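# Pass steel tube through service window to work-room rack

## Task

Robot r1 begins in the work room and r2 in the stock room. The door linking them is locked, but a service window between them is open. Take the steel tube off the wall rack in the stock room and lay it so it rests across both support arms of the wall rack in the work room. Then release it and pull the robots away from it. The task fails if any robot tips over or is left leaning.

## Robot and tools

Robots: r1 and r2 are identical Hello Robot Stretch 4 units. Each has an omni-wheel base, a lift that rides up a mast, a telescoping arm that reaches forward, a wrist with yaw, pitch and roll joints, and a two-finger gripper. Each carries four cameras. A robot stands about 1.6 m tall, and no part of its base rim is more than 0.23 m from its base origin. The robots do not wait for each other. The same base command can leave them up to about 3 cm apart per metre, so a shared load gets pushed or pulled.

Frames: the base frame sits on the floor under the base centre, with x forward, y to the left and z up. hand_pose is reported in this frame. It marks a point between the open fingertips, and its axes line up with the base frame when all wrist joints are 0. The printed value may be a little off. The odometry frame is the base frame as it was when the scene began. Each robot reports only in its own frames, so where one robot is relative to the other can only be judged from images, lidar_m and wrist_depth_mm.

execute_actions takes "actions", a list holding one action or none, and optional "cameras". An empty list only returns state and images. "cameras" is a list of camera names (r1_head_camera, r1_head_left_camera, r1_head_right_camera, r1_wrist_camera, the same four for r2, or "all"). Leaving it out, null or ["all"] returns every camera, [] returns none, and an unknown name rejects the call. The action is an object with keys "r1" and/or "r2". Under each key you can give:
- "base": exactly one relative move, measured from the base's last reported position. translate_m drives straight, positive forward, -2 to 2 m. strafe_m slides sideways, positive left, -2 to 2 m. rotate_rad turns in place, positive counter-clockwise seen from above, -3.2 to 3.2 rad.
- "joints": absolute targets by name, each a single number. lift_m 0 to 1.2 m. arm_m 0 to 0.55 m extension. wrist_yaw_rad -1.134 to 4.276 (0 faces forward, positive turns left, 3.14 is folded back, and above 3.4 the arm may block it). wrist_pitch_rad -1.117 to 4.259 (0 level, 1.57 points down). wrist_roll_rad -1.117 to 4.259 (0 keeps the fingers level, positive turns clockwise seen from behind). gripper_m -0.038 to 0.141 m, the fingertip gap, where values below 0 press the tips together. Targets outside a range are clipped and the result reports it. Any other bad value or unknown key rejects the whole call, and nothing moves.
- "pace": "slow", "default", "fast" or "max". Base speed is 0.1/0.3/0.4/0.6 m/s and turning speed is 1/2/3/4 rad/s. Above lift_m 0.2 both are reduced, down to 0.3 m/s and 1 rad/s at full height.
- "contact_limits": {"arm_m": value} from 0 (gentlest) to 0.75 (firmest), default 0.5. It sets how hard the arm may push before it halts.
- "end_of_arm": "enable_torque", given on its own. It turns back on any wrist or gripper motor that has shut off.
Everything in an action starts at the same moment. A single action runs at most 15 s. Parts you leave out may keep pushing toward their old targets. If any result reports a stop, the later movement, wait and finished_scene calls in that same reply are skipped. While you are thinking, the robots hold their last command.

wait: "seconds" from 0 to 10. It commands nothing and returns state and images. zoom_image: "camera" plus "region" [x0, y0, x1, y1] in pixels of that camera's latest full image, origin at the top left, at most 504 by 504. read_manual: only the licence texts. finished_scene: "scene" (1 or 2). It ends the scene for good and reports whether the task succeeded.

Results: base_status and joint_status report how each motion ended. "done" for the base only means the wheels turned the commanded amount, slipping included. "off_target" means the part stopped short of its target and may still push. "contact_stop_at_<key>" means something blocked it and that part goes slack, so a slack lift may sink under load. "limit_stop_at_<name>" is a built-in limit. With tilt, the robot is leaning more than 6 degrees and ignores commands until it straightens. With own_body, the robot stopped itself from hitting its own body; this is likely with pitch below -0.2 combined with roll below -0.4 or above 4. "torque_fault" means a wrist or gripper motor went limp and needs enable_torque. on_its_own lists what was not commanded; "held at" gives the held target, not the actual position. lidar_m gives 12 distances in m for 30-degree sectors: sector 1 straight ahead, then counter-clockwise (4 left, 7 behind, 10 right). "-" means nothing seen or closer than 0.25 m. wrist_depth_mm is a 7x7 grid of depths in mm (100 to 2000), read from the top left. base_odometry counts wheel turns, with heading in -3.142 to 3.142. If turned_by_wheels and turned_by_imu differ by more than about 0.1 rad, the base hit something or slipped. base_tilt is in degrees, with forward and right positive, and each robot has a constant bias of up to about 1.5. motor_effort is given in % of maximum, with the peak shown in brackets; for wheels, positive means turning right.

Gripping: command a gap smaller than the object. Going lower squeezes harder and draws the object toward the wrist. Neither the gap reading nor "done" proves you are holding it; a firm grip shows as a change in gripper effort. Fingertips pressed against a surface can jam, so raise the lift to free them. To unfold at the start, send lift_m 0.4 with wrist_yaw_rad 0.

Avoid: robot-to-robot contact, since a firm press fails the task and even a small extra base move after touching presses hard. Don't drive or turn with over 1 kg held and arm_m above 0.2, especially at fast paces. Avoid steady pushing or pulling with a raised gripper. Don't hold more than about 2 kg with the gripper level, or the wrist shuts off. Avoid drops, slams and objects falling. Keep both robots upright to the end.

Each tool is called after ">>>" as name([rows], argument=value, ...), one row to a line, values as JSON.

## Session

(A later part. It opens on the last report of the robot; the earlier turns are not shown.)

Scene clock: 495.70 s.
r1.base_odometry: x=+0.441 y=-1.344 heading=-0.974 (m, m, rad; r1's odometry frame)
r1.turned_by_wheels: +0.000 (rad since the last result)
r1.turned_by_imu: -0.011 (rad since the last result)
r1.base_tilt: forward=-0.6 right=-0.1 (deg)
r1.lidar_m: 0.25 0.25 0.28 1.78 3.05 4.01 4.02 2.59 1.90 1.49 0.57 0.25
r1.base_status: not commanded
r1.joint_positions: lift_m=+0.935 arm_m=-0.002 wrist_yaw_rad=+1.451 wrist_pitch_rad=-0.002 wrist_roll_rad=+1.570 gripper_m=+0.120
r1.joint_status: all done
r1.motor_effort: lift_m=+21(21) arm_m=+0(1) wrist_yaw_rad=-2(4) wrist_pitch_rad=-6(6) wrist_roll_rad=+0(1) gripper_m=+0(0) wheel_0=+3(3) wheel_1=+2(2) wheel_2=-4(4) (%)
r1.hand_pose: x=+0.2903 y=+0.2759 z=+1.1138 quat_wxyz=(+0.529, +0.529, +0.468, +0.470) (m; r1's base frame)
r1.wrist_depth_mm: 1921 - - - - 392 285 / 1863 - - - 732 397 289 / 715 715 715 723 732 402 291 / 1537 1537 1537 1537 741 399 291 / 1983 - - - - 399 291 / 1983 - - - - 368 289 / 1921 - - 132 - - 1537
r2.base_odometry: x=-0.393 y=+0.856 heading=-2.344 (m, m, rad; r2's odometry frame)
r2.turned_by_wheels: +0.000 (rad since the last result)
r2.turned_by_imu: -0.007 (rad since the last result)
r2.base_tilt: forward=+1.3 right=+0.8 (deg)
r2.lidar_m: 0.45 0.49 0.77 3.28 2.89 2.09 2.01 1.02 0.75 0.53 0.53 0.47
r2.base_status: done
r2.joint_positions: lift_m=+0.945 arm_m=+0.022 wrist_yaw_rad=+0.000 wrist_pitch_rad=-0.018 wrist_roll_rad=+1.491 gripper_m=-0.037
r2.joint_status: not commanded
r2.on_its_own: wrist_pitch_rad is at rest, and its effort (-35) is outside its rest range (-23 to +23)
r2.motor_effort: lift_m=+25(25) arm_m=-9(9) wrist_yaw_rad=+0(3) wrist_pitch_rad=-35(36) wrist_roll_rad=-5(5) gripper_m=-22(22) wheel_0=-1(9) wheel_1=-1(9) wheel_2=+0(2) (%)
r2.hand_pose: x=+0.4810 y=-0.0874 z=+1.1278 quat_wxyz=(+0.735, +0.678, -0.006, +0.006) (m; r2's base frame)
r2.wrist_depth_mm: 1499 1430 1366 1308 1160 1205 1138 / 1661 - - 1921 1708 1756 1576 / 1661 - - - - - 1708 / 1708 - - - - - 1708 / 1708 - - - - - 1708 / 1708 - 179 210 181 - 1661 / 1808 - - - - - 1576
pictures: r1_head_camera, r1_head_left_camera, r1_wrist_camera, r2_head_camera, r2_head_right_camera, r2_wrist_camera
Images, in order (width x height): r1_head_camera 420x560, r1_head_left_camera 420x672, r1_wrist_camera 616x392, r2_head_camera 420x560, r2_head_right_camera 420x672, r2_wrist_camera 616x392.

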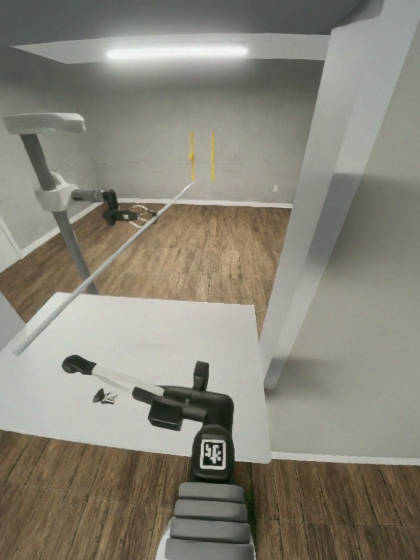

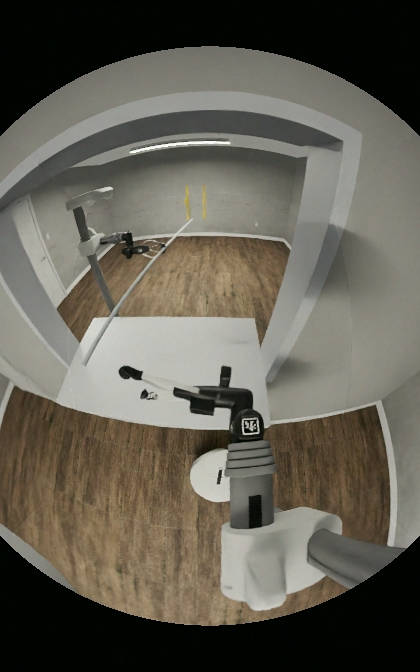

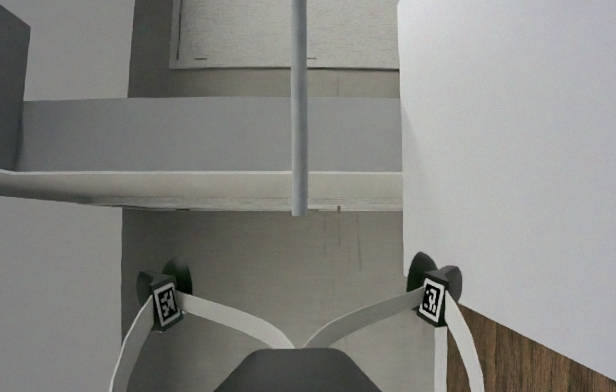

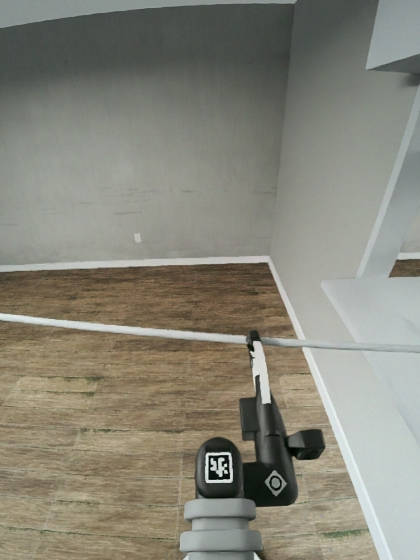

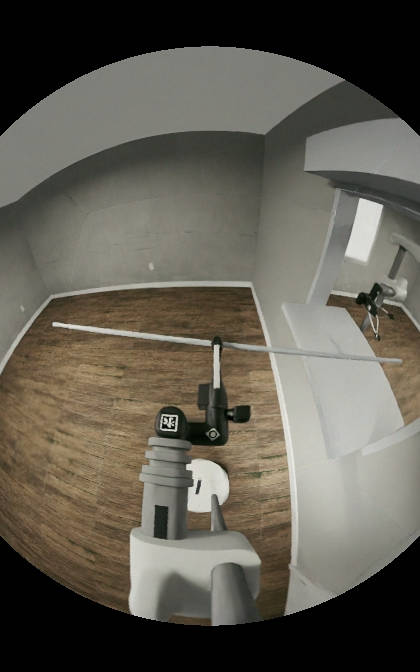

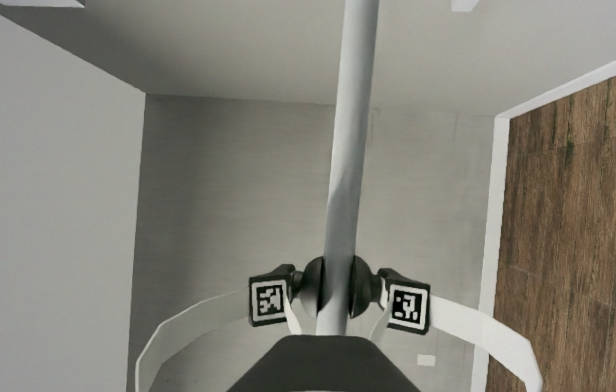

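>>> execute_actions([
  {"r1": {"base": {"translate_m": 0.12}, "joints": {"arm_m": 0.17}, "pace": "default", "contact_limits": {"arm_m": 0.2}}, "r2": {"base": {"strafe_m": -0.44}, "pace": "default"}},
], cameras=["r1_head_camera", "r1_head_left_camera", "r1_wrist_camera", "r2_head_camera", "r2_head_right_camera", "r2_wrist_camera"])

Scene clock: 519.57 s.
r1.base_odometry: x=+0.508 y=-1.443 heading=-0.974 (m, m, rad; r1's odometry frame)
r1.turned_by_wheels: +0.000 (rad since the last result)
r1.turned_by_imu: -0.002 (rad since the last result)
r1.base_tilt: forward=-0.5 right=+0.0 (deg)
r1.lidar_m: 0.25 0.25 0.25 0.42 0.49 4.15 4.12 2.57 1.90 1.09 0.39 0.25
r1.base_status: done
r1.joint_positions: lift_m=+0.935 arm_m=+0.169 wrist_yaw_rad=+1.450 wrist_pitch_rad=-0.002 wrist_roll_rad=+1.570 gripper_m=+0.120
r1.joint_status: all done
r1.motor_effort: lift_m=+21(21) arm_m=+7(10) wrist_yaw_rad=-1(1) wrist_pitch_rad=-6(6) wrist_roll_rad=+2(1) gripper_m=+0(2) wheel_0=+2(6) wheel_1=+1(9) wheel_2=-2(12) (%)
r1.contact_limits: arm_m 0.2
r1.hand_pose: x=+0.4611 y=+0.2759 z=+1.1138 quat_wxyz=(+0.529, +0.530, +0.468, +0.470) (m; r1's base frame)
r1.wrist_depth_mm: 1921 - - - - - 1537 / 1756 917 - 340 - - 287 / 715 931 854 574 - 399 289 / - - - - 866 402 290 / 683 691 707 707 699 397 290 / 683 691 699 691 549 343 287 / 1983 - - 132 - 359 283
r2.base_odometry: x=-0.708 y=+1.164 heading=-2.344 (m, m, rad; r2's odometry frame)
r2.turned_by_wheels: +0.000 (rad since the last result)
r2.turned_by_imu: -0.001 (rad since the last result)
r2.base_tilt: forward=+1.2 right=+0.7 (deg)
r2.lidar_m: 0.37 0.49 0.76 3.75 2.90 2.11 1.01 0.39 0.28 0.26 0.25 0.25
r2.base_status: done
r2.joint_positions: lift_m=+0.945 arm_m=+0.022 wrist_yaw_rad=+0.000 wrist_pitch_rad=-0.018 wrist_roll_rad=+1.491 gripper_m=-0.037
r2.joint_status: not commanded
r2.on_its_own: wrist_pitch_rad is at rest, and its effort (-33) is outside its rest range (-23 to +23)
r2.motor_effort: lift_m=+25(25) arm_m=-9(9) wrist_yaw_rad=+0(2) wrist_pitch_rad=-33(34) wrist_roll_rad=-5(5) gripper_m=-23(23) wheel_0=+1(10) wheel_1=-2(10) wheel_2=+0(4) (%)
r2.hand_pose: x=+0.4810 y=-0.0874 z=+1.1279 quat_wxyz=(+0.735, +0.678, -0.007, +0.006) (m; r2's base frame)
r2.wrist_depth_mm: 691 - - 564 - 549 373 / 707 759 741 469 433 492 351 / 759 1397 1205 866 878 525 343 / 1182 - - - - 504 336 / 1708 - - - - - 342 / 1808 - 179 210 181 - 1661 / 1808 - - - - - 1576
pictures: r1_head_camera, r1_head_left_camera, r1_wrist_camera, r2_head_camera, r2_head_right_camera, r2_wrist_camera
Images, in order (width x height): r1_head_camera 420x560, r1_head_left_camera 420x672, r1_wrist_camera 616x392, r2_head_camera 420x560, r2_head_right_camera 420x672, r2_wrist_camera 616x392.

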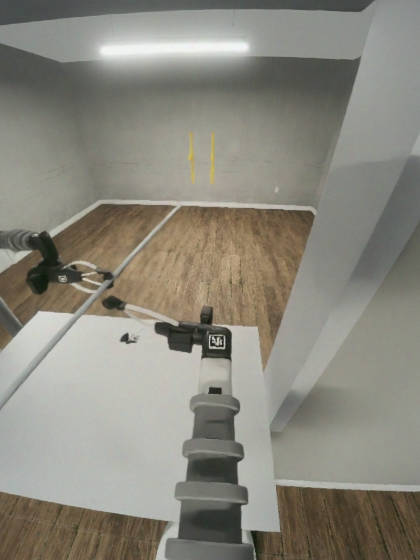

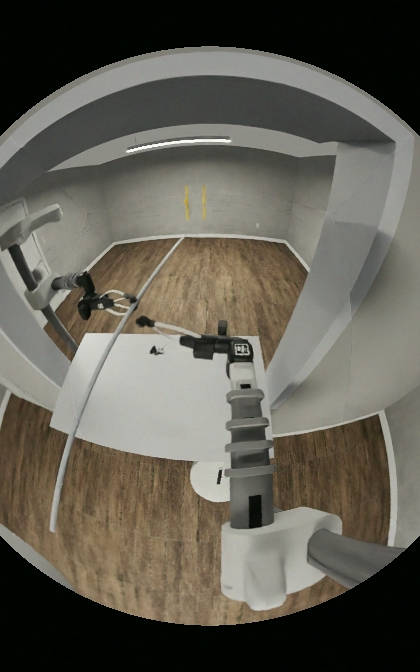

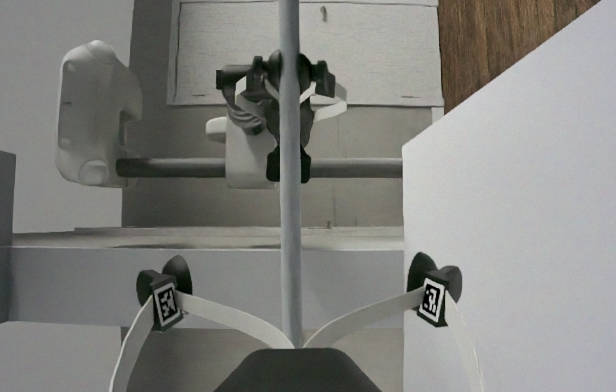

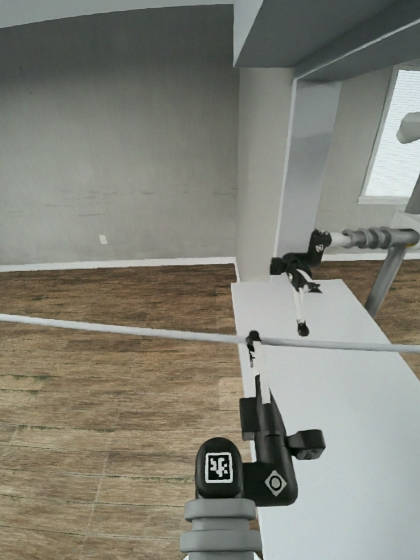

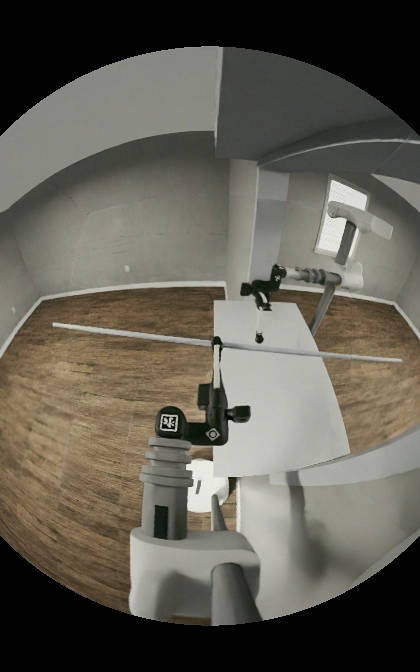

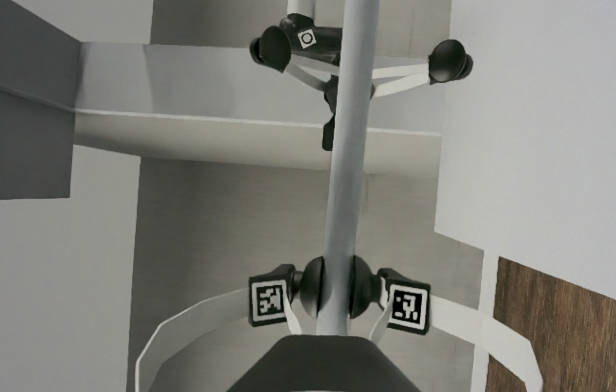

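>>> zoom_image(camera="r1_wrist_camera", region=[200, 30, 380, 200])

>>> zoom_image(camera="r2_head_camera", region=[220, 220, 400, 400])

Region (200, 30, 380, 200) of r1_wrist_camera's 616x392 image, scaled by 2.800.

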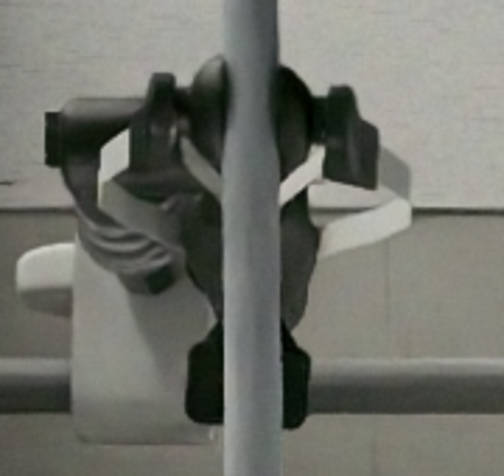

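Region (220, 220, 400, 400) of r2_head_camera's 420x560 image, scaled by 2.800, with more detail than that image has.

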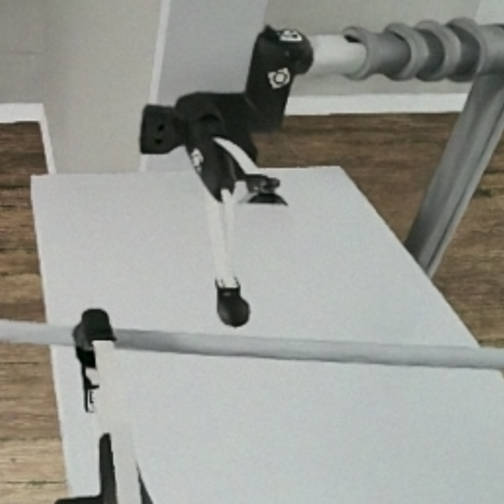

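>>> execute_actions([
  {"r1": {"base": {"strafe_m": 0.098}, "joints": {"arm_m": 0.272, "lift_m": 0.943, "gripper_m": 0.08}, "pace": "default", "contact_limits": {"arm_m": 0.15}}},
], cameras=["r1_head_camera", "r1_wrist_camera", "r2_head_camera", "r2_wrist_camera"])

Scene clock: 542.63 s.
r1.base_odometry: x=+0.589 y=-1.388 heading=-0.974 (m, m, rad; r1's odometry frame)
r1.turned_by_wheels: +0.000 (rad since the last result)
r1.turned_by_imu: -0.002 (rad since the last result)
r1.base_tilt: forward=-0.7 right=+0.0 (deg)
r1.lidar_m: 0.25 0.25 0.25 0.32 0.38 4.10 4.10 2.67 2.01 1.11 0.25 0.25
r1.base_status: done
r1.joint_positions: lift_m=+0.943 arm_m=+0.271 wrist_yaw_rad=+1.450 wrist_pitch_rad=-0.002 wrist_roll_rad=+1.570 gripper_m=+0.080
r1.joint_status: all done
r1.motor_effort: lift_m=+21(22) arm_m=+8(11) wrist_yaw_rad=+0(1) wrist_pitch_rad=-6(6) wrist_roll_rad=+1(1) gripper_m=-1(2) wheel_0=-1(9) wheel_1=-1(7) wheel_2=+0(3) (%)
r1.contact_limits: arm_m 0.15
r1.hand_pose: x=+0.5631 y=+0.2759 z=+1.1217 quat_wxyz=(+0.529, +0.530, +0.468, +0.470) (m; r1's base frame)
r1.wrist_depth_mm: 1983 - - - - - 1537 / 647 - - - - - 1537 / 627 - 500 224 - - 1537 / 615 788 715 226 768 445 301 / 1397 1537 1808 1205 1708 410 298 / 627 676 201 591 196 404 298 / 585 585 597 133 597 353 294
r2.base_odometry: x=-0.708 y=+1.164 heading=-2.344 (m, m, rad; r2's odometry frame)
r2.turned_by_wheels: +0.000 (rad since the last result)
r2.turned_by_imu: -0.001 (rad since the last result)
r2.base_tilt: forward=+1.2 right=+0.8 (deg)
r2.lidar_m: 0.40 0.49 0.78 3.75 2.90 2.12 1.02 0.40 0.28 0.25 0.25 0.25
r2.base_status: not commanded
r2.joint_positions: lift_m=+0.945 arm_m=+0.022 wrist_yaw_rad=+0.000 wrist_pitch_rad=-0.018 wrist_roll_rad=+1.491 gripper_m=-0.037
r2.joint_status: not commanded
r2.on_its_own: wrist_pitch_rad is at rest, and its effort (-35) is outside its rest range (-23 to +23)
r2.motor_effort: lift_m=+25(24) arm_m=-9(9) wrist_yaw_rad=+0(0) wrist_pitch_rad=-35(34) wrist_roll_rad=-5(5) gripper_m=-21(23) wheel_0=+0(1) wheel_1=-2(2) wheel_2=+0(0) (%)
r2.hand_pose: x=+0.4810 y=-0.0874 z=+1.1279 quat_wxyz=(+0.735, +0.678, -0.007, +0.006) (m; r2's base frame)
r2.wrist_depth_mm: 699 - - 473 - 554 375 / 699 768 750 469 732 530 351 / 750 1430 946 336 732 480 343 / 1160 - - - - 462 338 / 1756 - - - - - 342 / 1708 - 180 211 181 - 1708 / 1756 - - - - - 1576
pictures: r1_head_camera, r1_wrist_camera, r2_head_camera, r2_wrist_camera
Images, in order (width x height): r1_head_camera 420x560, r1_wrist_camera 616x392, r2_head_camera 420x560, r2_wrist_camera 616x392.

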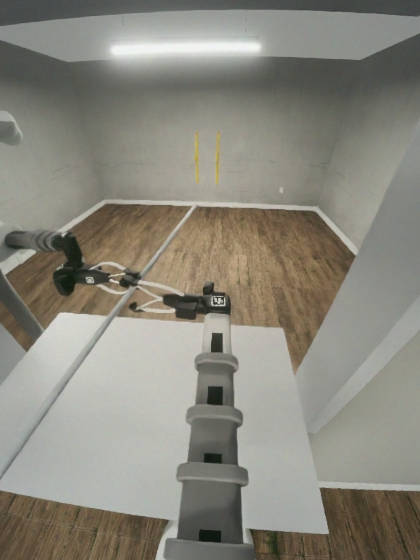

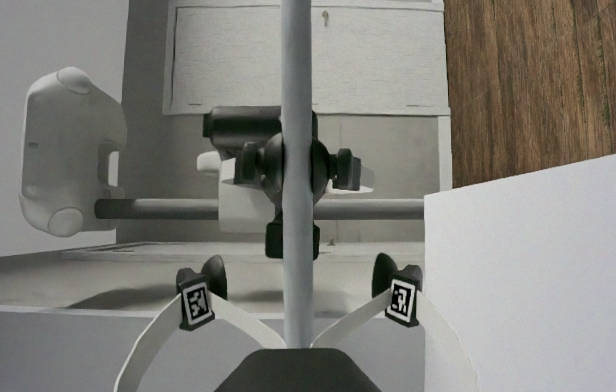

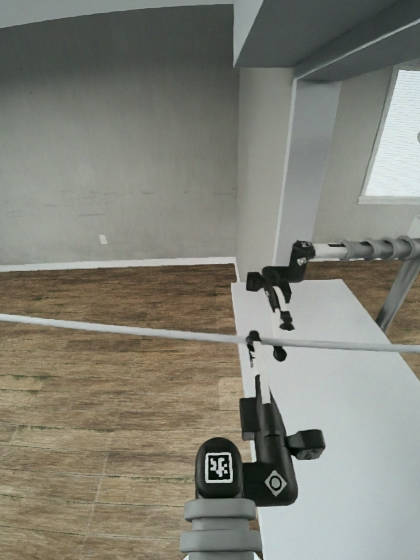

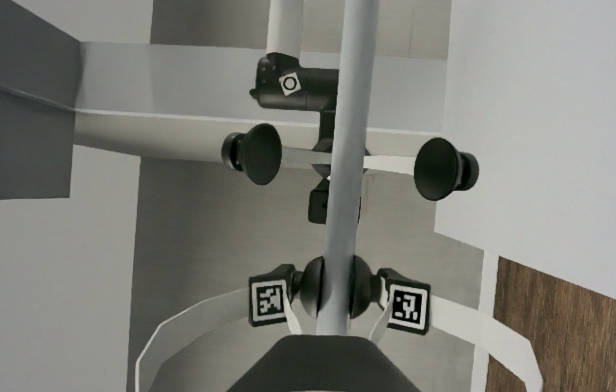

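>>> execute_actions([
  {"r1": {"joints": {"arm_m": 0.286, "gripper_m": 0.032, "lift_m": 0.944}, "pace": "default", "contact_limits": {"arm_m": 0.15}}},
], cameras=["r1_wrist_camera", "r2_head_camera", "r2_wrist_camera"])

Scene clock: 555.97 s.
r1.base_odometry: x=+0.589 y=-1.388 heading=-0.974 (m, m, rad; r1's odometry frame)
r1.turned_by_wheels: +0.000 (rad since the last result)
r1.turned_by_imu: -0.002 (rad since the last result)
r1.base_tilt: forward=-0.5 right=-0.2 (deg)
r1.lidar_m: 0.25 0.25 0.25 0.32 0.36 4.08 4.13 2.66 2.01 1.07 0.25 0.25
r1.base_status: not commanded
r1.joint_positions: lift_m=+0.944 arm_m=+0.285 wrist_yaw_rad=+1.450 wrist_pitch_rad=-0.002 wrist_roll_rad=+1.570 gripper_m=+0.032
r1.joint_status: all done
r1.motor_effort: lift_m=+21(21) arm_m=+8(2) wrist_yaw_rad=-1(0) wrist_pitch_rad=-6(7) wrist_roll_rad=+0(0) gripper_m=-6(6) wheel_0=+0(1) wheel_1=-1(1) wheel_2=+0(0) (%)
r1.contact_limits: arm_m 0.15
r1.hand_pose: x=+0.5771 y=+0.2759 z=+1.1227 quat_wxyz=(+0.529, +0.530, +0.468, +0.470) (m; r1's base frame)
r1.wrist_depth_mm: 1863 - - - - - 1576 / 654 - - - - - 1537 / 621 - 492 492 - - 1537 / 615 778 723 221 - 530 322 / 1464 1863 1537 439 1921 413 301 / 715 741 192 223 193 410 298 / 585 585 580 136 597 355 297
r2.base_odometry: x=-0.708 y=+1.164 heading=-2.344 (m, m, rad; r2's odometry frame)
r2.turned_by_wheels: +0.000 (rad since the last result)
r2.turned_by_imu: -0.001 (rad since the last result)
r2.base_tilt: forward=+1.2 right=+0.7 (deg)
r2.lidar_m: 0.40 0.48 0.79 3.73 2.87 2.11 1.03 0.40 0.28 0.26 0.25 0.25
r2.base_status: not commanded
r2.joint_positions: lift_m=+0.945 arm_m=+0.022 wrist_yaw_rad=+0.000 wrist_pitch_rad=-0.018 wrist_roll_rad=+1.491 gripper_m=-0.037
r2.joint_status: not commanded
r2.on_its_own: wrist_pitch_rad is at rest, and its effort (-34) is outside its rest range (-23 to +23)
r2.motor_effort: lift_m=+24(25) arm_m=-9(9) wrist_yaw_rad=+1(0) wrist_pitch_rad=-34(34) wrist_roll_rad=-5(5) gripper_m=-23(22) wheel_0=+0(0) wheel_1=-2(2) wheel_2=+0(0) (%)
r2.hand_pose: x=+0.4810 y=-0.0874 z=+1.1279 quat_wxyz=(+0.735, +0.678, -0.007, +0.006) (m; r2's base frame)
r2.wrist_depth_mm: 699 - - 477 - 549 373 / 715 759 750 469 732 539 349 / 750 1397 1205 477 750 521 342 / 1182 - - 215 225 508 338 / 1756 - - 445 - - 340 / 1808 - 179 210 181 - 1708 / 1808 - - - - - 1576
pictures: r1_wrist_camera, r2_head_camera, r2_wrist_camera
Images, in order (width x height): r1_wrist_camera 616x392, r2_head_camera 420x560, r2_wrist_camera 616x392.

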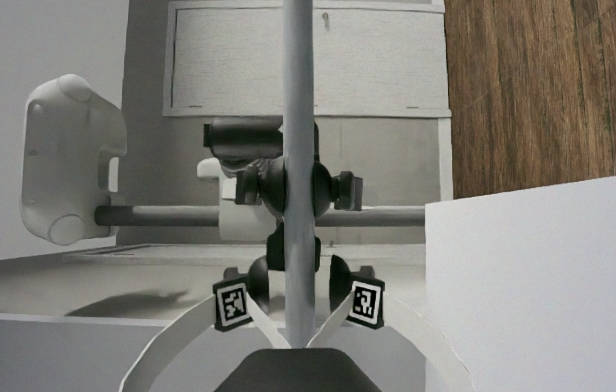

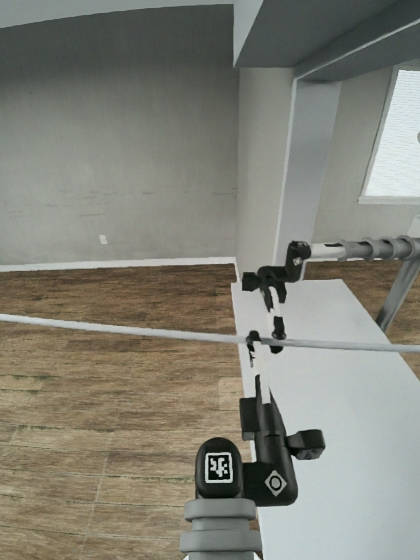

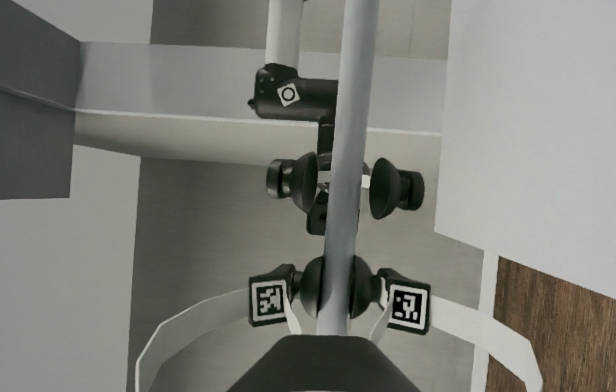

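>>> zoom_image(camera="r2_head_camera", region=[230, 300, 320, 390])

>>> zoom_image(camera="r2_wrist_camera", region=[240, 130, 450, 340])

Region (230, 300, 320, 390) of r2_head_camera's 420x560 image, scaled by 5.600, with more detail than that image has.

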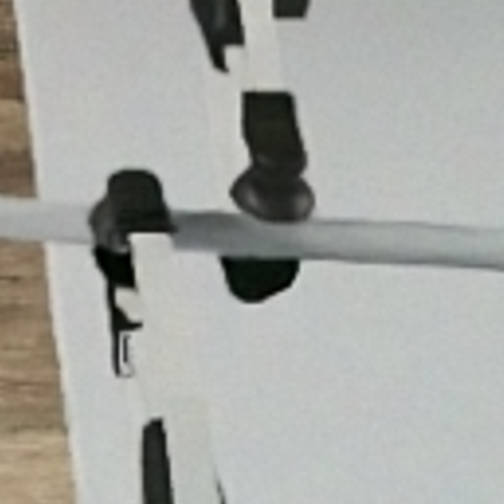

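Region (240, 130, 450, 340) of r2_wrist_camera's 616x392 image, scaled by 2.400.

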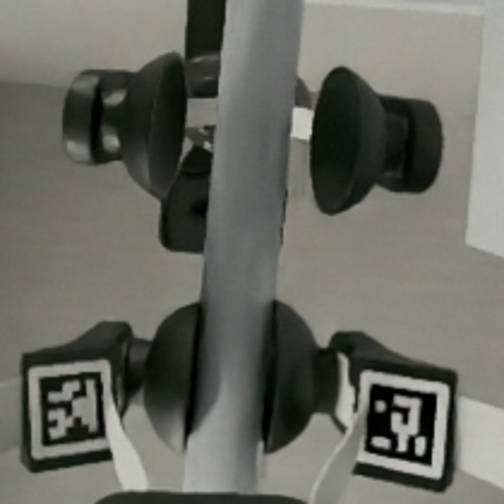

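>>> execute_actions([
  {"r1": {"joints": {"gripper_m": -0.037}, "pace": "default"}, "r2": {"joints": {"arm_m": 0.039}, "pace": "slow", "contact_limits": {"arm_m": 0.3}}},
], cameras=["r1_head_camera", "r1_wrist_camera", "r2_head_camera", "r2_wrist_camera"])

Scene clock: 567.73 s.
r1.base_odometry: x=+0.589 y=-1.388 heading=-0.974 (m, m, rad; r1's odometry frame)
r1.turned_by_wheels: +0.000 (rad since the last result)
r1.turned_by_imu: -0.002 (rad since the last result)
r1.base_tilt: forward=-0.5 right=-0.1 (deg)
r1.lidar_m: 0.25 0.25 0.25 0.27 0.33 4.11 4.14 2.65 1.99 1.08 0.25 0.25
r1.base_status: not commanded
r1.joint_positions: lift_m=+0.944 arm_m=+0.285 wrist_yaw_rad=+1.450 wrist_pitch_rad=-0.002 wrist_roll_rad=+1.570 gripper_m=-0.037
r1.joint_status: all done
r1.motor_effort: lift_m=+21(21) arm_m=+7(8) wrist_yaw_rad=+1(1) wrist_pitch_rad=-6(6) wrist_roll_rad=+0(1) gripper_m=-19(18) wheel_0=-1(0) wheel_1=-1(1) wheel_2=+0(0) (%)
r1.hand_pose: x=+0.5773 y=+0.2758 z=+1.1227 quat_wxyz=(+0.529, +0.530, +0.468, +0.470) (m; r1's base frame)
r1.wrist_depth_mm: 1921 - - - - - 1576 / 647 - - - - - 1576 / 621 - 473 462 - - 1537 / 615 778 715 204 - 521 320 / 1464 1756 1537 208 1921 413 303 / 723 750 179 202 179 384 300 / 580 591 591 152 597 332 297
r2.base_odometry: x=-0.708 y=+1.164 heading=-2.344 (m, m, rad; r2's odometry frame)
r2.turned_by_wheels: +0.000 (rad since the last result)
r2.turned_by_imu: -0.001 (rad since the last result)
r2.base_tilt: forward=+1.2 right=+0.7 (deg)
r2.lidar_m: 0.43 0.51 0.76 3.75 2.89 2.10 1.01 0.39 0.27 0.26 0.25 0.25
r2.base_status: not commanded
r2.joint_positions: lift_m=+0.945 arm_m=+0.037 wrist_yaw_rad=-0.001 wrist_pitch_rad=-0.018 wrist_roll_rad=+1.491 gripper_m=-0.037
r2.joint_status: all done
r2.on_its_own: wrist_pitch_rad is at rest, and its effort (-32) is outside its rest range (-23 to +23)
r2.motor_effort: lift_m=+25(25) arm_m=+9(10) wrist_yaw_rad=+2(2) wrist_pitch_rad=-32(36) wrist_roll_rad=-5(5) gripper_m=-26(23) wheel_0=+1(1) wheel_1=-2(2) wheel_2=+0(0) (%)
r2.contact_limits: arm_m 0.3
r2.hand_pose: x=+0.4968 y=-0.0876 z=+1.1279 quat_wxyz=(+0.735, +0.678, -0.007, +0.006) (m; r2's base frame)
r2.wrist_depth_mm: 707 - - 462 - 554 377 / 699 750 732 449 707 535 351 / 759 1336 1160 449 732 521 342 / 1576 - - 206 241 508 336 / 1756 - - 427 - - 338 / 1756 - 179 211 180 - 1708 / 1756 - - - - - 1576
pictures: r1_head_camera, r1_wrist_camera, r2_head_camera, r2_wrist_camera
Images, in order (width x height): r1_head_camera 420x560, r1_wrist_camera 616x392, r2_head_camera 420x560, r2_wrist_camera 616x392.

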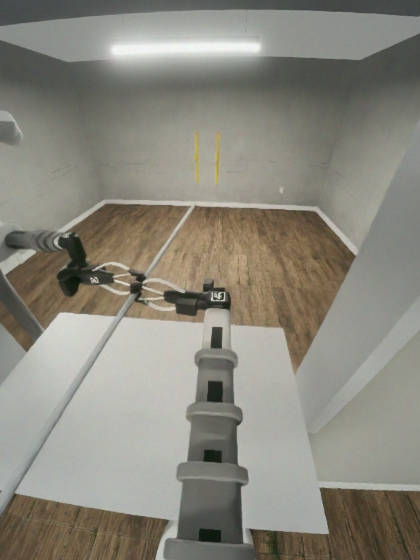

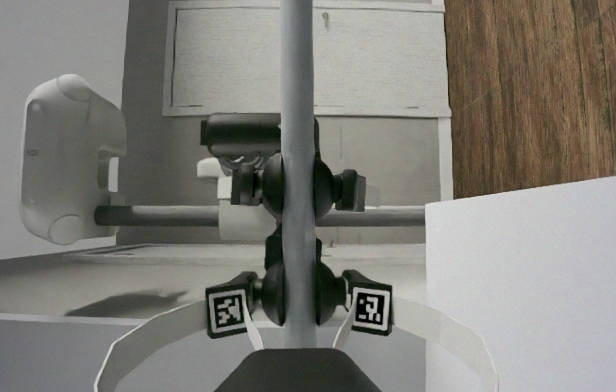

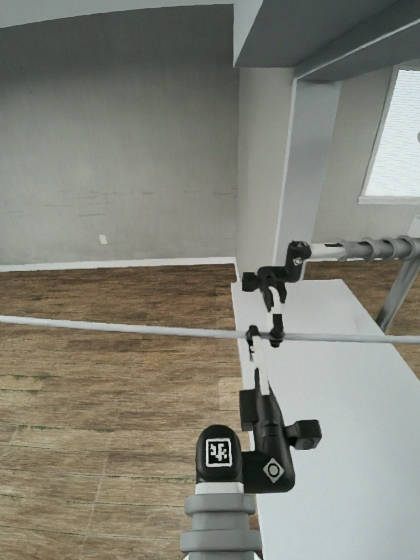

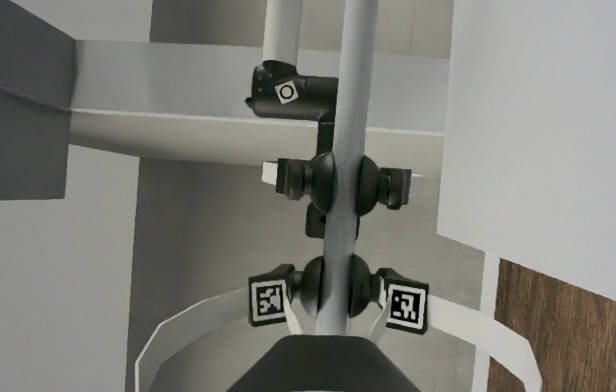

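>>> zoom_image(camera="r2_head_camera", region=[230, 295, 320, 385])

>>> zoom_image(camera="r2_wrist_camera", region=[240, 130, 450, 340])

>>> zoom_image(camera="r1_wrist_camera", region=[195, 140, 405, 350])

>>> zoom_image(camera="r1_head_camera", region=[90, 250, 190, 330])

Region (230, 295, 320, 385) of r2_head_camera's 420x560 image, scaled by 5.600, with more detail than that image has.

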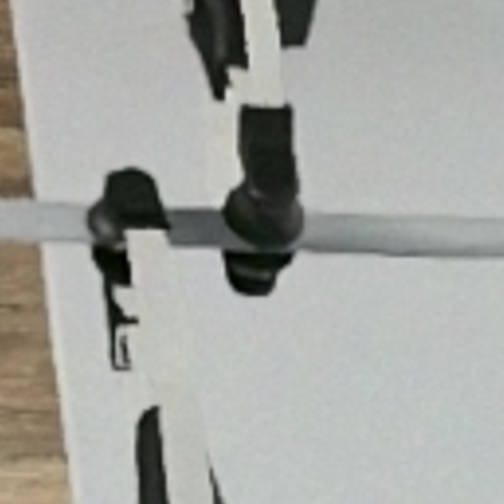

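Region (240, 130, 450, 340) of r2_wrist_camera's 616x392 image, scaled by 2.400.

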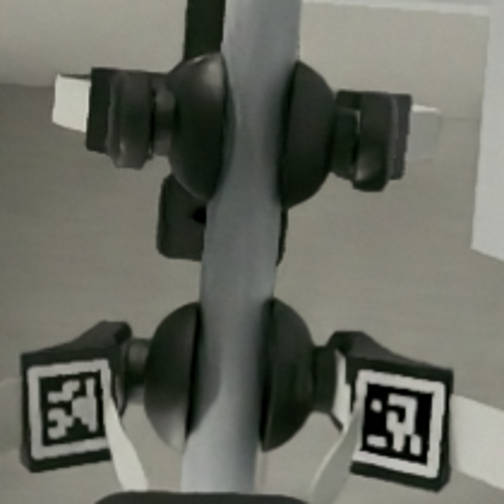

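Region (195, 140, 405, 350) of r1_wrist_camera's 616x392 image, scaled by 2.400.

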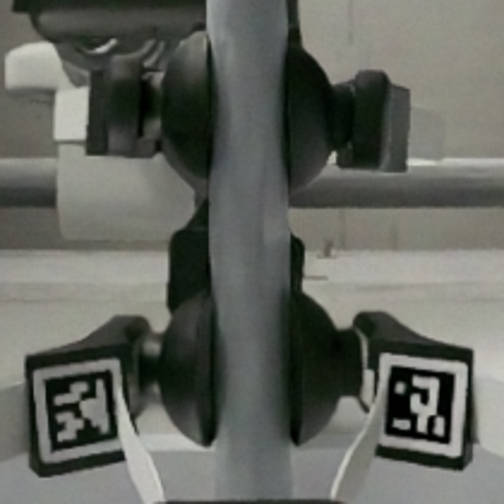

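Region (90, 250, 190, 330) of r1_head_camera's 420x560 image, scaled by 5.040, with more detail than that image has; it fills the top 403 rows of this view, and the rest is white.

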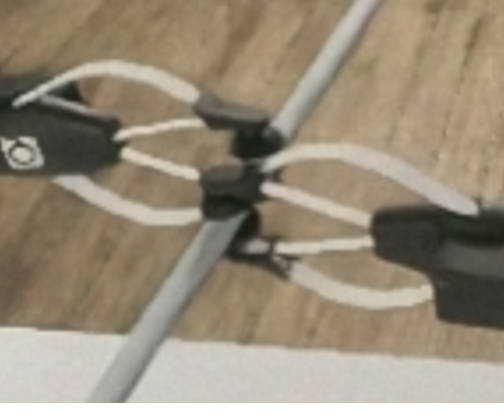

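>>> execute_actions([
  {"r1": {"joints": {"lift_m": 0.958}, "pace": "slow"}, "r2": {"joints": {"lift_m": 0.932}, "pace": "slow"}},
], cameras=["r1_wrist_camera", "r2_head_camera", "r2_wrist_camera"])

Scene clock: 578.90 s.
r1.base_odometry: x=+0.589 y=-1.388 heading=-0.974 (m, m, rad; r1's odometry frame)
r1.turned_by_wheels: +0.000 (rad since the last result)
r1.turned_by_imu: -0.003 (rad since the last result)
r1.base_tilt: forward=-0.5 right=-0.2 (deg)
r1.lidar_m: 0.25 0.25 0.25 0.28 0.32 4.10 4.14 2.67 2.00 1.08 0.25 0.25
r1.base_status: not commanded
r1.joint_positions: lift_m=+0.958 arm_m=+0.285 wrist_yaw_rad=+1.449 wrist_pitch_rad=+0.006 wrist_roll_rad=+1.571 gripper_m=-0.037
r1.joint_status: all done
r1.on_its_own: wrist_pitch_rad is at rest, and its effort (-32) is outside its rest range (-23 to +23)
r1.motor_effort: lift_m=+24(26) arm_m=+7(7) wrist_yaw_rad=+1(1) wrist_pitch_rad=-32(31) wrist_roll_rad=-3(3) gripper_m=-19(20) wheel_0=+0(0) wheel_1=-1(1) wheel_2=+0(0) (%)
r1.hand_pose: x=+0.5774 y=+0.2758 z=+1.1339 quat_wxyz=(+0.531, +0.528, +0.470, +0.467) (m; r1's base frame)
r1.wrist_depth_mm: 1983 - - - - - 1499 / 647 - - - - - 1499 / 621 - 530 469 - - 1537 / 621 788 723 204 750 539 312 / 1229 1808 1537 421 1863 421 310 / 723 759 180 203 179 392 312 / 580 585 585 128 597 345 306
r2.base_odometry: x=-0.708 y=+1.164 heading=-2.344 (m, m, rad; r2's odometry frame)
r2.turned_by_wheels: +0.000 (rad since the last result)
r2.turned_by_imu: -0.002 (rad since the last result)
r2.base_tilt: forward=+1.2 right=+0.8 (deg)
r2.lidar_m: 0.44 0.51 0.74 3.74 2.88 2.12 1.05 0.40 0.27 0.26 0.25 0.25
r2.base_status: not commanded
r2.joint_positions: lift_m=+0.932 arm_m=+0.038 wrist_yaw_rad=-0.001 wrist_pitch_rad=-0.028 wrist_roll_rad=+1.490 gripper_m=-0.037
r2.joint_status: all done
r2.motor_effort: lift_m=+14(22) arm_m=+8(8) wrist_yaw_rad=+3(3) wrist_pitch_rad=-6(36) wrist_roll_rad=-1(5) gripper_m=-23(22) wheel_0=+1(1) wheel_1=-2(2) wheel_2=+0(0) (%)
r2.hand_pose: x=+0.4968 y=-0.0877 z=+1.1185 quat_wxyz=(+0.735, +0.678, -0.010, +0.009) (m; r2's base frame)
r2.wrist_depth_mm: 699 - - 462 - 544 370 / 699 759 732 452 715 535 355 / 759 1430 1160 240 866 525 347 / 1537 - - 208 - 500 340 / 1756 - - 430 - 668 330 / 1756 - 180 211 180 - 1708 / 1808 - - - - - 1661
pictures: r1_wrist_camera, r2_head_camera, r2_wrist_camera
Images, in order (width x height): r1_wrist_camera 616x392, r2_head_camera 420x560, r2_wrist_camera 616x392.

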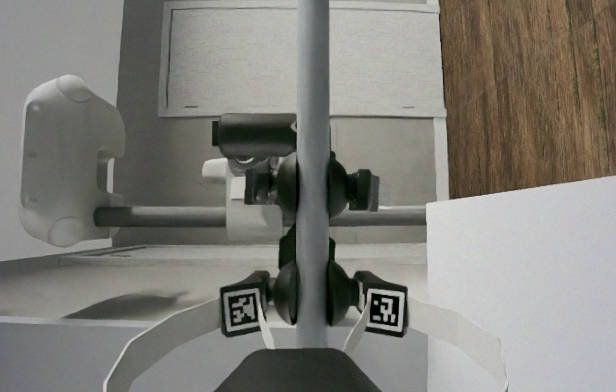

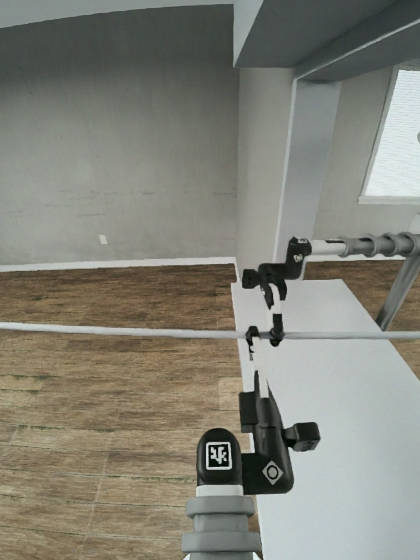

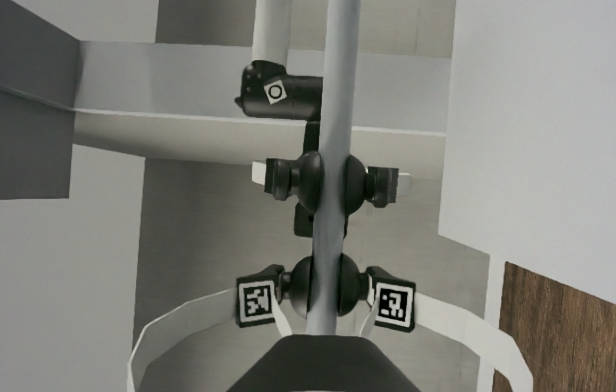

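>>> execute_actions([
  {"r2": {"joints": {"gripper_m": 0.075}, "pace": "default"}},
], cameras=["r1_head_camera", "r1_wrist_camera", "r2_head_camera", "r2_wrist_camera"])

Scene clock: 585.10 s.
r1.base_odometry: x=+0.589 y=-1.388 heading=-0.974 (m, m, rad; r1's odometry frame)
r1.turned_by_wheels: +0.000 (rad since the last result)
r1.turned_by_imu: -0.002 (rad since the last result)
r1.base_tilt: forward=-0.6 right=-0.2 (deg)
r1.lidar_m: 0.25 0.25 0.25 0.30 0.33 4.09 4.14 2.66 2.00 1.07 0.25 0.25
r1.base_status: not commanded
r1.joint_positions: lift_m=+0.958 arm_m=+0.285 wrist_yaw_rad=+1.450 wrist_pitch_rad=+0.006 wrist_roll_rad=+1.571 gripper_m=-0.037
r1.joint_status: not commanded
r1.on_its_own: wrist_pitch_rad is at rest, and its effort (-31) is outside its rest range (-23 to +23)
r1.motor_effort: lift_m=+24(24) arm_m=+7(7) wrist_yaw_rad=-1(6) wrist_pitch_rad=-31(32) wrist_roll_rad=-1(4) gripper_m=-20(18) wheel_0=+0(0) wheel_1=-1(1) wheel_2=+0(0) (%)
r1.hand_pose: x=+0.5772 y=+0.2759 z=+1.1339 quat_wxyz=(+0.531, +0.528, +0.471, +0.467) (m; r1's base frame)
r1.wrist_depth_mm: 1983 - - - - - 1499 / 640 - - - - - 1537 / 621 - 473 462 - - 1537 / 615 788 213 332 210 484 312 / 1229 1808 1983 421 1921 424 312 / 741 759 181 204 179 392 309 / 580 580 585 129 597 345 306
r2.base_odometry: x=-0.708 y=+1.164 heading=-2.344 (m, m, rad; r2's odometry frame)
r2.turned_by_wheels: +0.000 (rad since the last result)
r2.turned_by_imu: -0.002 (rad since the last result)
r2.base_tilt: forward=+1.2 right=+0.8 (deg)
r2.lidar_m: 0.44 0.54 0.82 3.74 2.88 2.10 1.02 0.39 0.27 0.25 0.25 0.25
r2.base_status: not commanded
r2.joint_positions: lift_m=+0.932 arm_m=+0.038 wrist_yaw_rad=-0.001 wrist_pitch_rad=-0.028 wrist_roll_rad=+1.490 gripper_m=+0.075
r2.joint_status: all done
r2.motor_effort: lift_m=+14(14) arm_m=+8(8) wrist_yaw_rad=+1(3) wrist_pitch_rad=-4(7) wrist_roll_rad=-2(2) gripper_m=+0(23) wheel_0=+1(1) wheel_1=-2(2) wheel_2=+0(0) (%)
r2.hand_pose: x=+0.4968 y=-0.0876 z=+1.1186 quat_wxyz=(+0.735, +0.678, -0.010, +0.009) (m; r2's base frame)
r2.wrist_depth_mm: 699 - - 459 - 559 370 / 699 759 750 449 715 535 353 / 768 1430 1205 237 904 521 345 / 1576 - - 211 - 504 340 / 1756 - - - - - 332 / 1756 - 196 225 213 - 1708 / 1863 - - - - - 1756
pictures: r1_head_camera, r1_wrist_camera, r2_head_camera, r2_wrist_camera
Images, in order (width x height): r1_head_camera 420x560, r1_wrist_camera 616x392, r2_head_camera 420x560, r2_wrist_camera 616x392.

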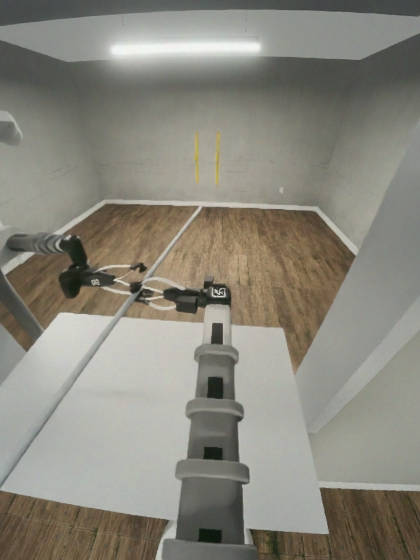

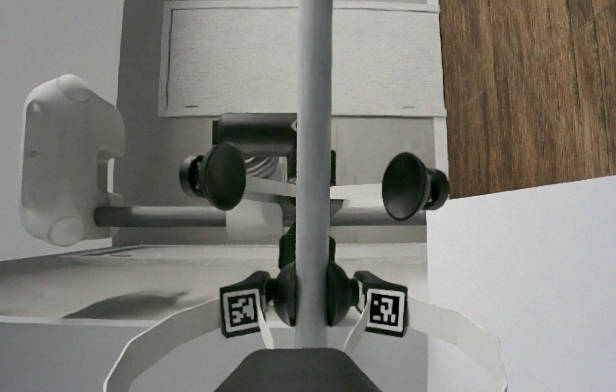

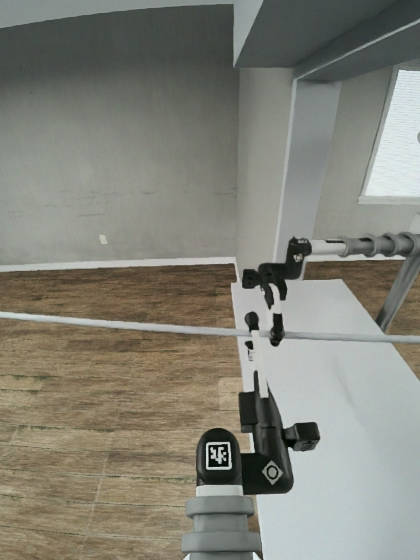

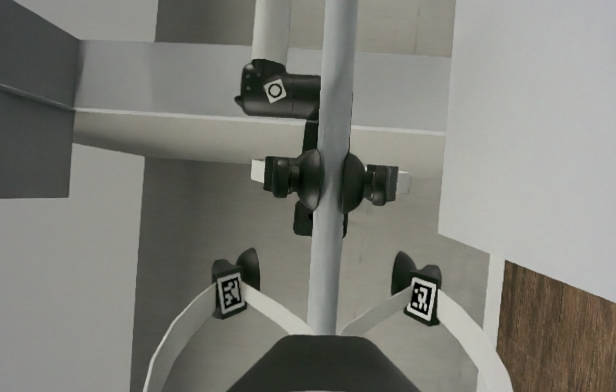

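>>> execute_actions([
  {"r1": {"base": {"translate_m": -2.0}, "joints": {"arm_m": 0.10}, "pace": "fast"}, "r2": {"base": {"translate_m": -0.4}, "joints": {"arm_m": 0.0}, "pace": "fast"}},
], cameras=["r1_head_camera", "r1_head_left_camera", "r1_wrist_camera", "r2_head_right_camera"])

Scene clock: 705.13 s.
r1.base_odometry: x=-0.534 y=+0.267 heading=-0.975 (m, m, rad; r1's odometry frame)
r1.turned_by_wheels: +0.000 (rad since the last result)
r1.turned_by_imu: -0.019 (rad since the last result)
r1.base_tilt: forward=-0.7 right=-0.2 (deg)
r1.lidar_m: 0.74 0.38 0.28 0.29 0.34 1.92 1.97 2.08 1.95 1.87 1.93 2.35
r1.base_status: done
r1.joint_positions: lift_m=+0.958 arm_m=+0.101 wrist_yaw_rad=+1.450 wrist_pitch_rad=+0.006 wrist_roll_rad=+1.571 gripper_m=-0.037
r1.joint_status: all done
r1.on_its_own: wrist_pitch_rad is at rest, and its effort (-32) is outside its rest range (-23 to +23)
r1.motor_effort: lift_m=+24(24) arm_m=-7(5) wrist_yaw_rad=-1(5) wrist_pitch_rad=-32(32) wrist_roll_rad=-4(3) gripper_m=-20(18) wheel_0=-2(7) wheel_1=-1(7) wheel_2=+1(14) (%)
r1.hand_pose: x=+0.3937 y=+0.2759 z=+1.1340 quat_wxyz=(+0.531, +0.528, +0.471, +0.467) (m; r1's base frame)
r1.wrist_depth_mm: 1983 - - - - - 1537 / 1983 - - - - - 1576 / - - - - - - 1537 / - - - - - - 1537 / - - - - - - 1576 / 1921 - 181 203 179 - 1576 / 1921 - - 128 - 1808 1537
r2.base_odometry: x=-0.428 y=+1.450 heading=-2.345 (m, m, rad; r2's odometry frame)
r2.turned_by_wheels: -0.001 (rad since the last result)
r2.turned_by_imu: -0.012 (rad since the last result)
r2.base_tilt: forward=+1.2 right=+0.9 (deg)
r2.lidar_m: 0.49 3.22 4.14 3.74 2.32 1.71 1.03 0.40 0.29 0.26 0.29 0.40
r2.base_status: done
r2.joint_positions: lift_m=+0.932 arm_m=+0.002 wrist_yaw_rad=+0.000 wrist_pitch_rad=-0.028 wrist_roll_rad=+1.490 gripper_m=+0.075
r2.joint_status: all done
r2.motor_effort: lift_m=+15(14) arm_m=-9(9) wrist_yaw_rad=+0(2) wrist_pitch_rad=-4(6) wrist_roll_rad=-1(1) gripper_m=-3(1) wheel_0=-2(8) wheel_1=-4(8) wheel_2=-2(16) (%)
r2.hand_pose: x=+0.4609 y=-0.0874 z=+1.1185 quat_wxyz=(+0.735, +0.678, -0.010, +0.009) (m; r2's base frame)
r2.wrist_depth_mm: 707 - - - - 549 349 / 707 960 - - - 530 357 / 750 1060 1182 1182 1138 521 349 / 854 1255 - - - 504 340 / 1708 - - - - - 332 / 1756 - 197 - 213 - 1756 / 1756 - - - - - 1708
pictures: r1_head_camera, r1_head_left_camera, r1_wrist_camera, r2_head_right_camera
Images, in order (width x height): r1_head_camera 420x560, r1_head_left_camera 420x672, r1_wrist_camera 616x392, r2_head_right_camera 420x672.

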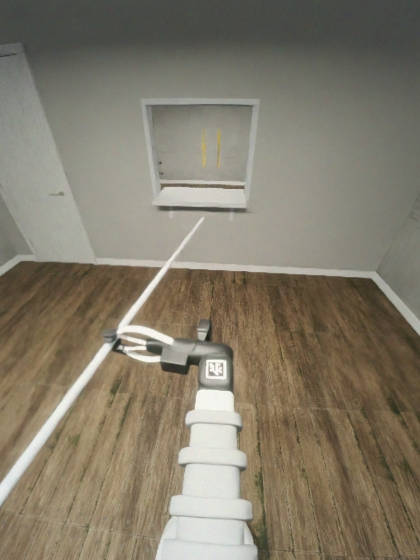

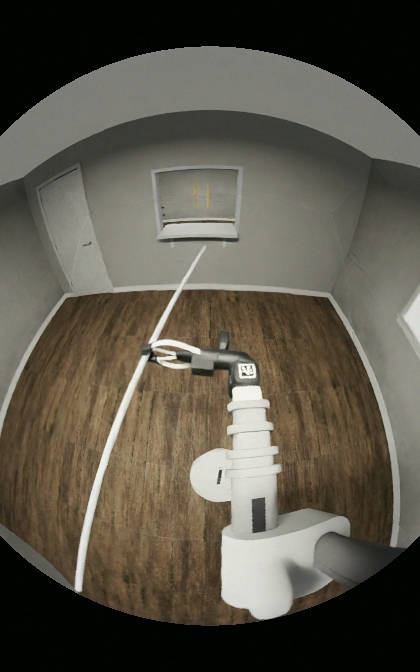

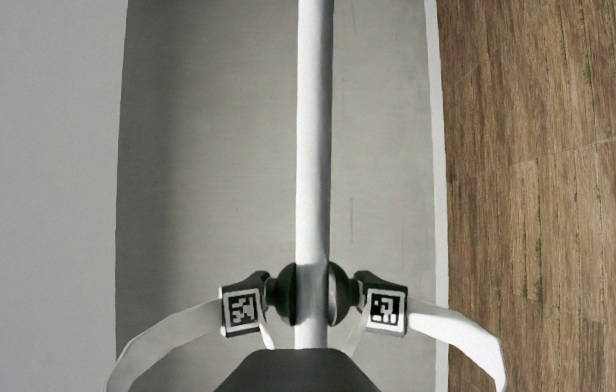

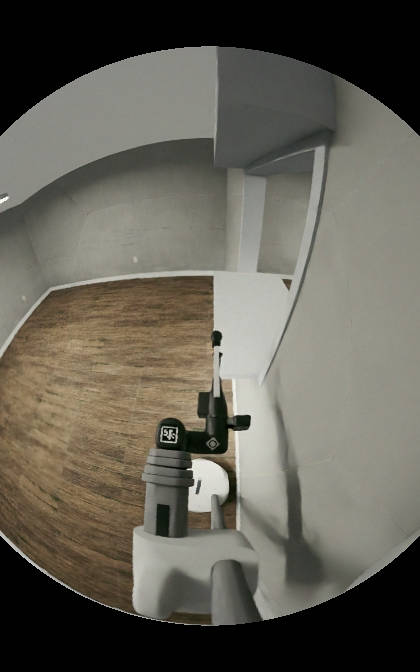

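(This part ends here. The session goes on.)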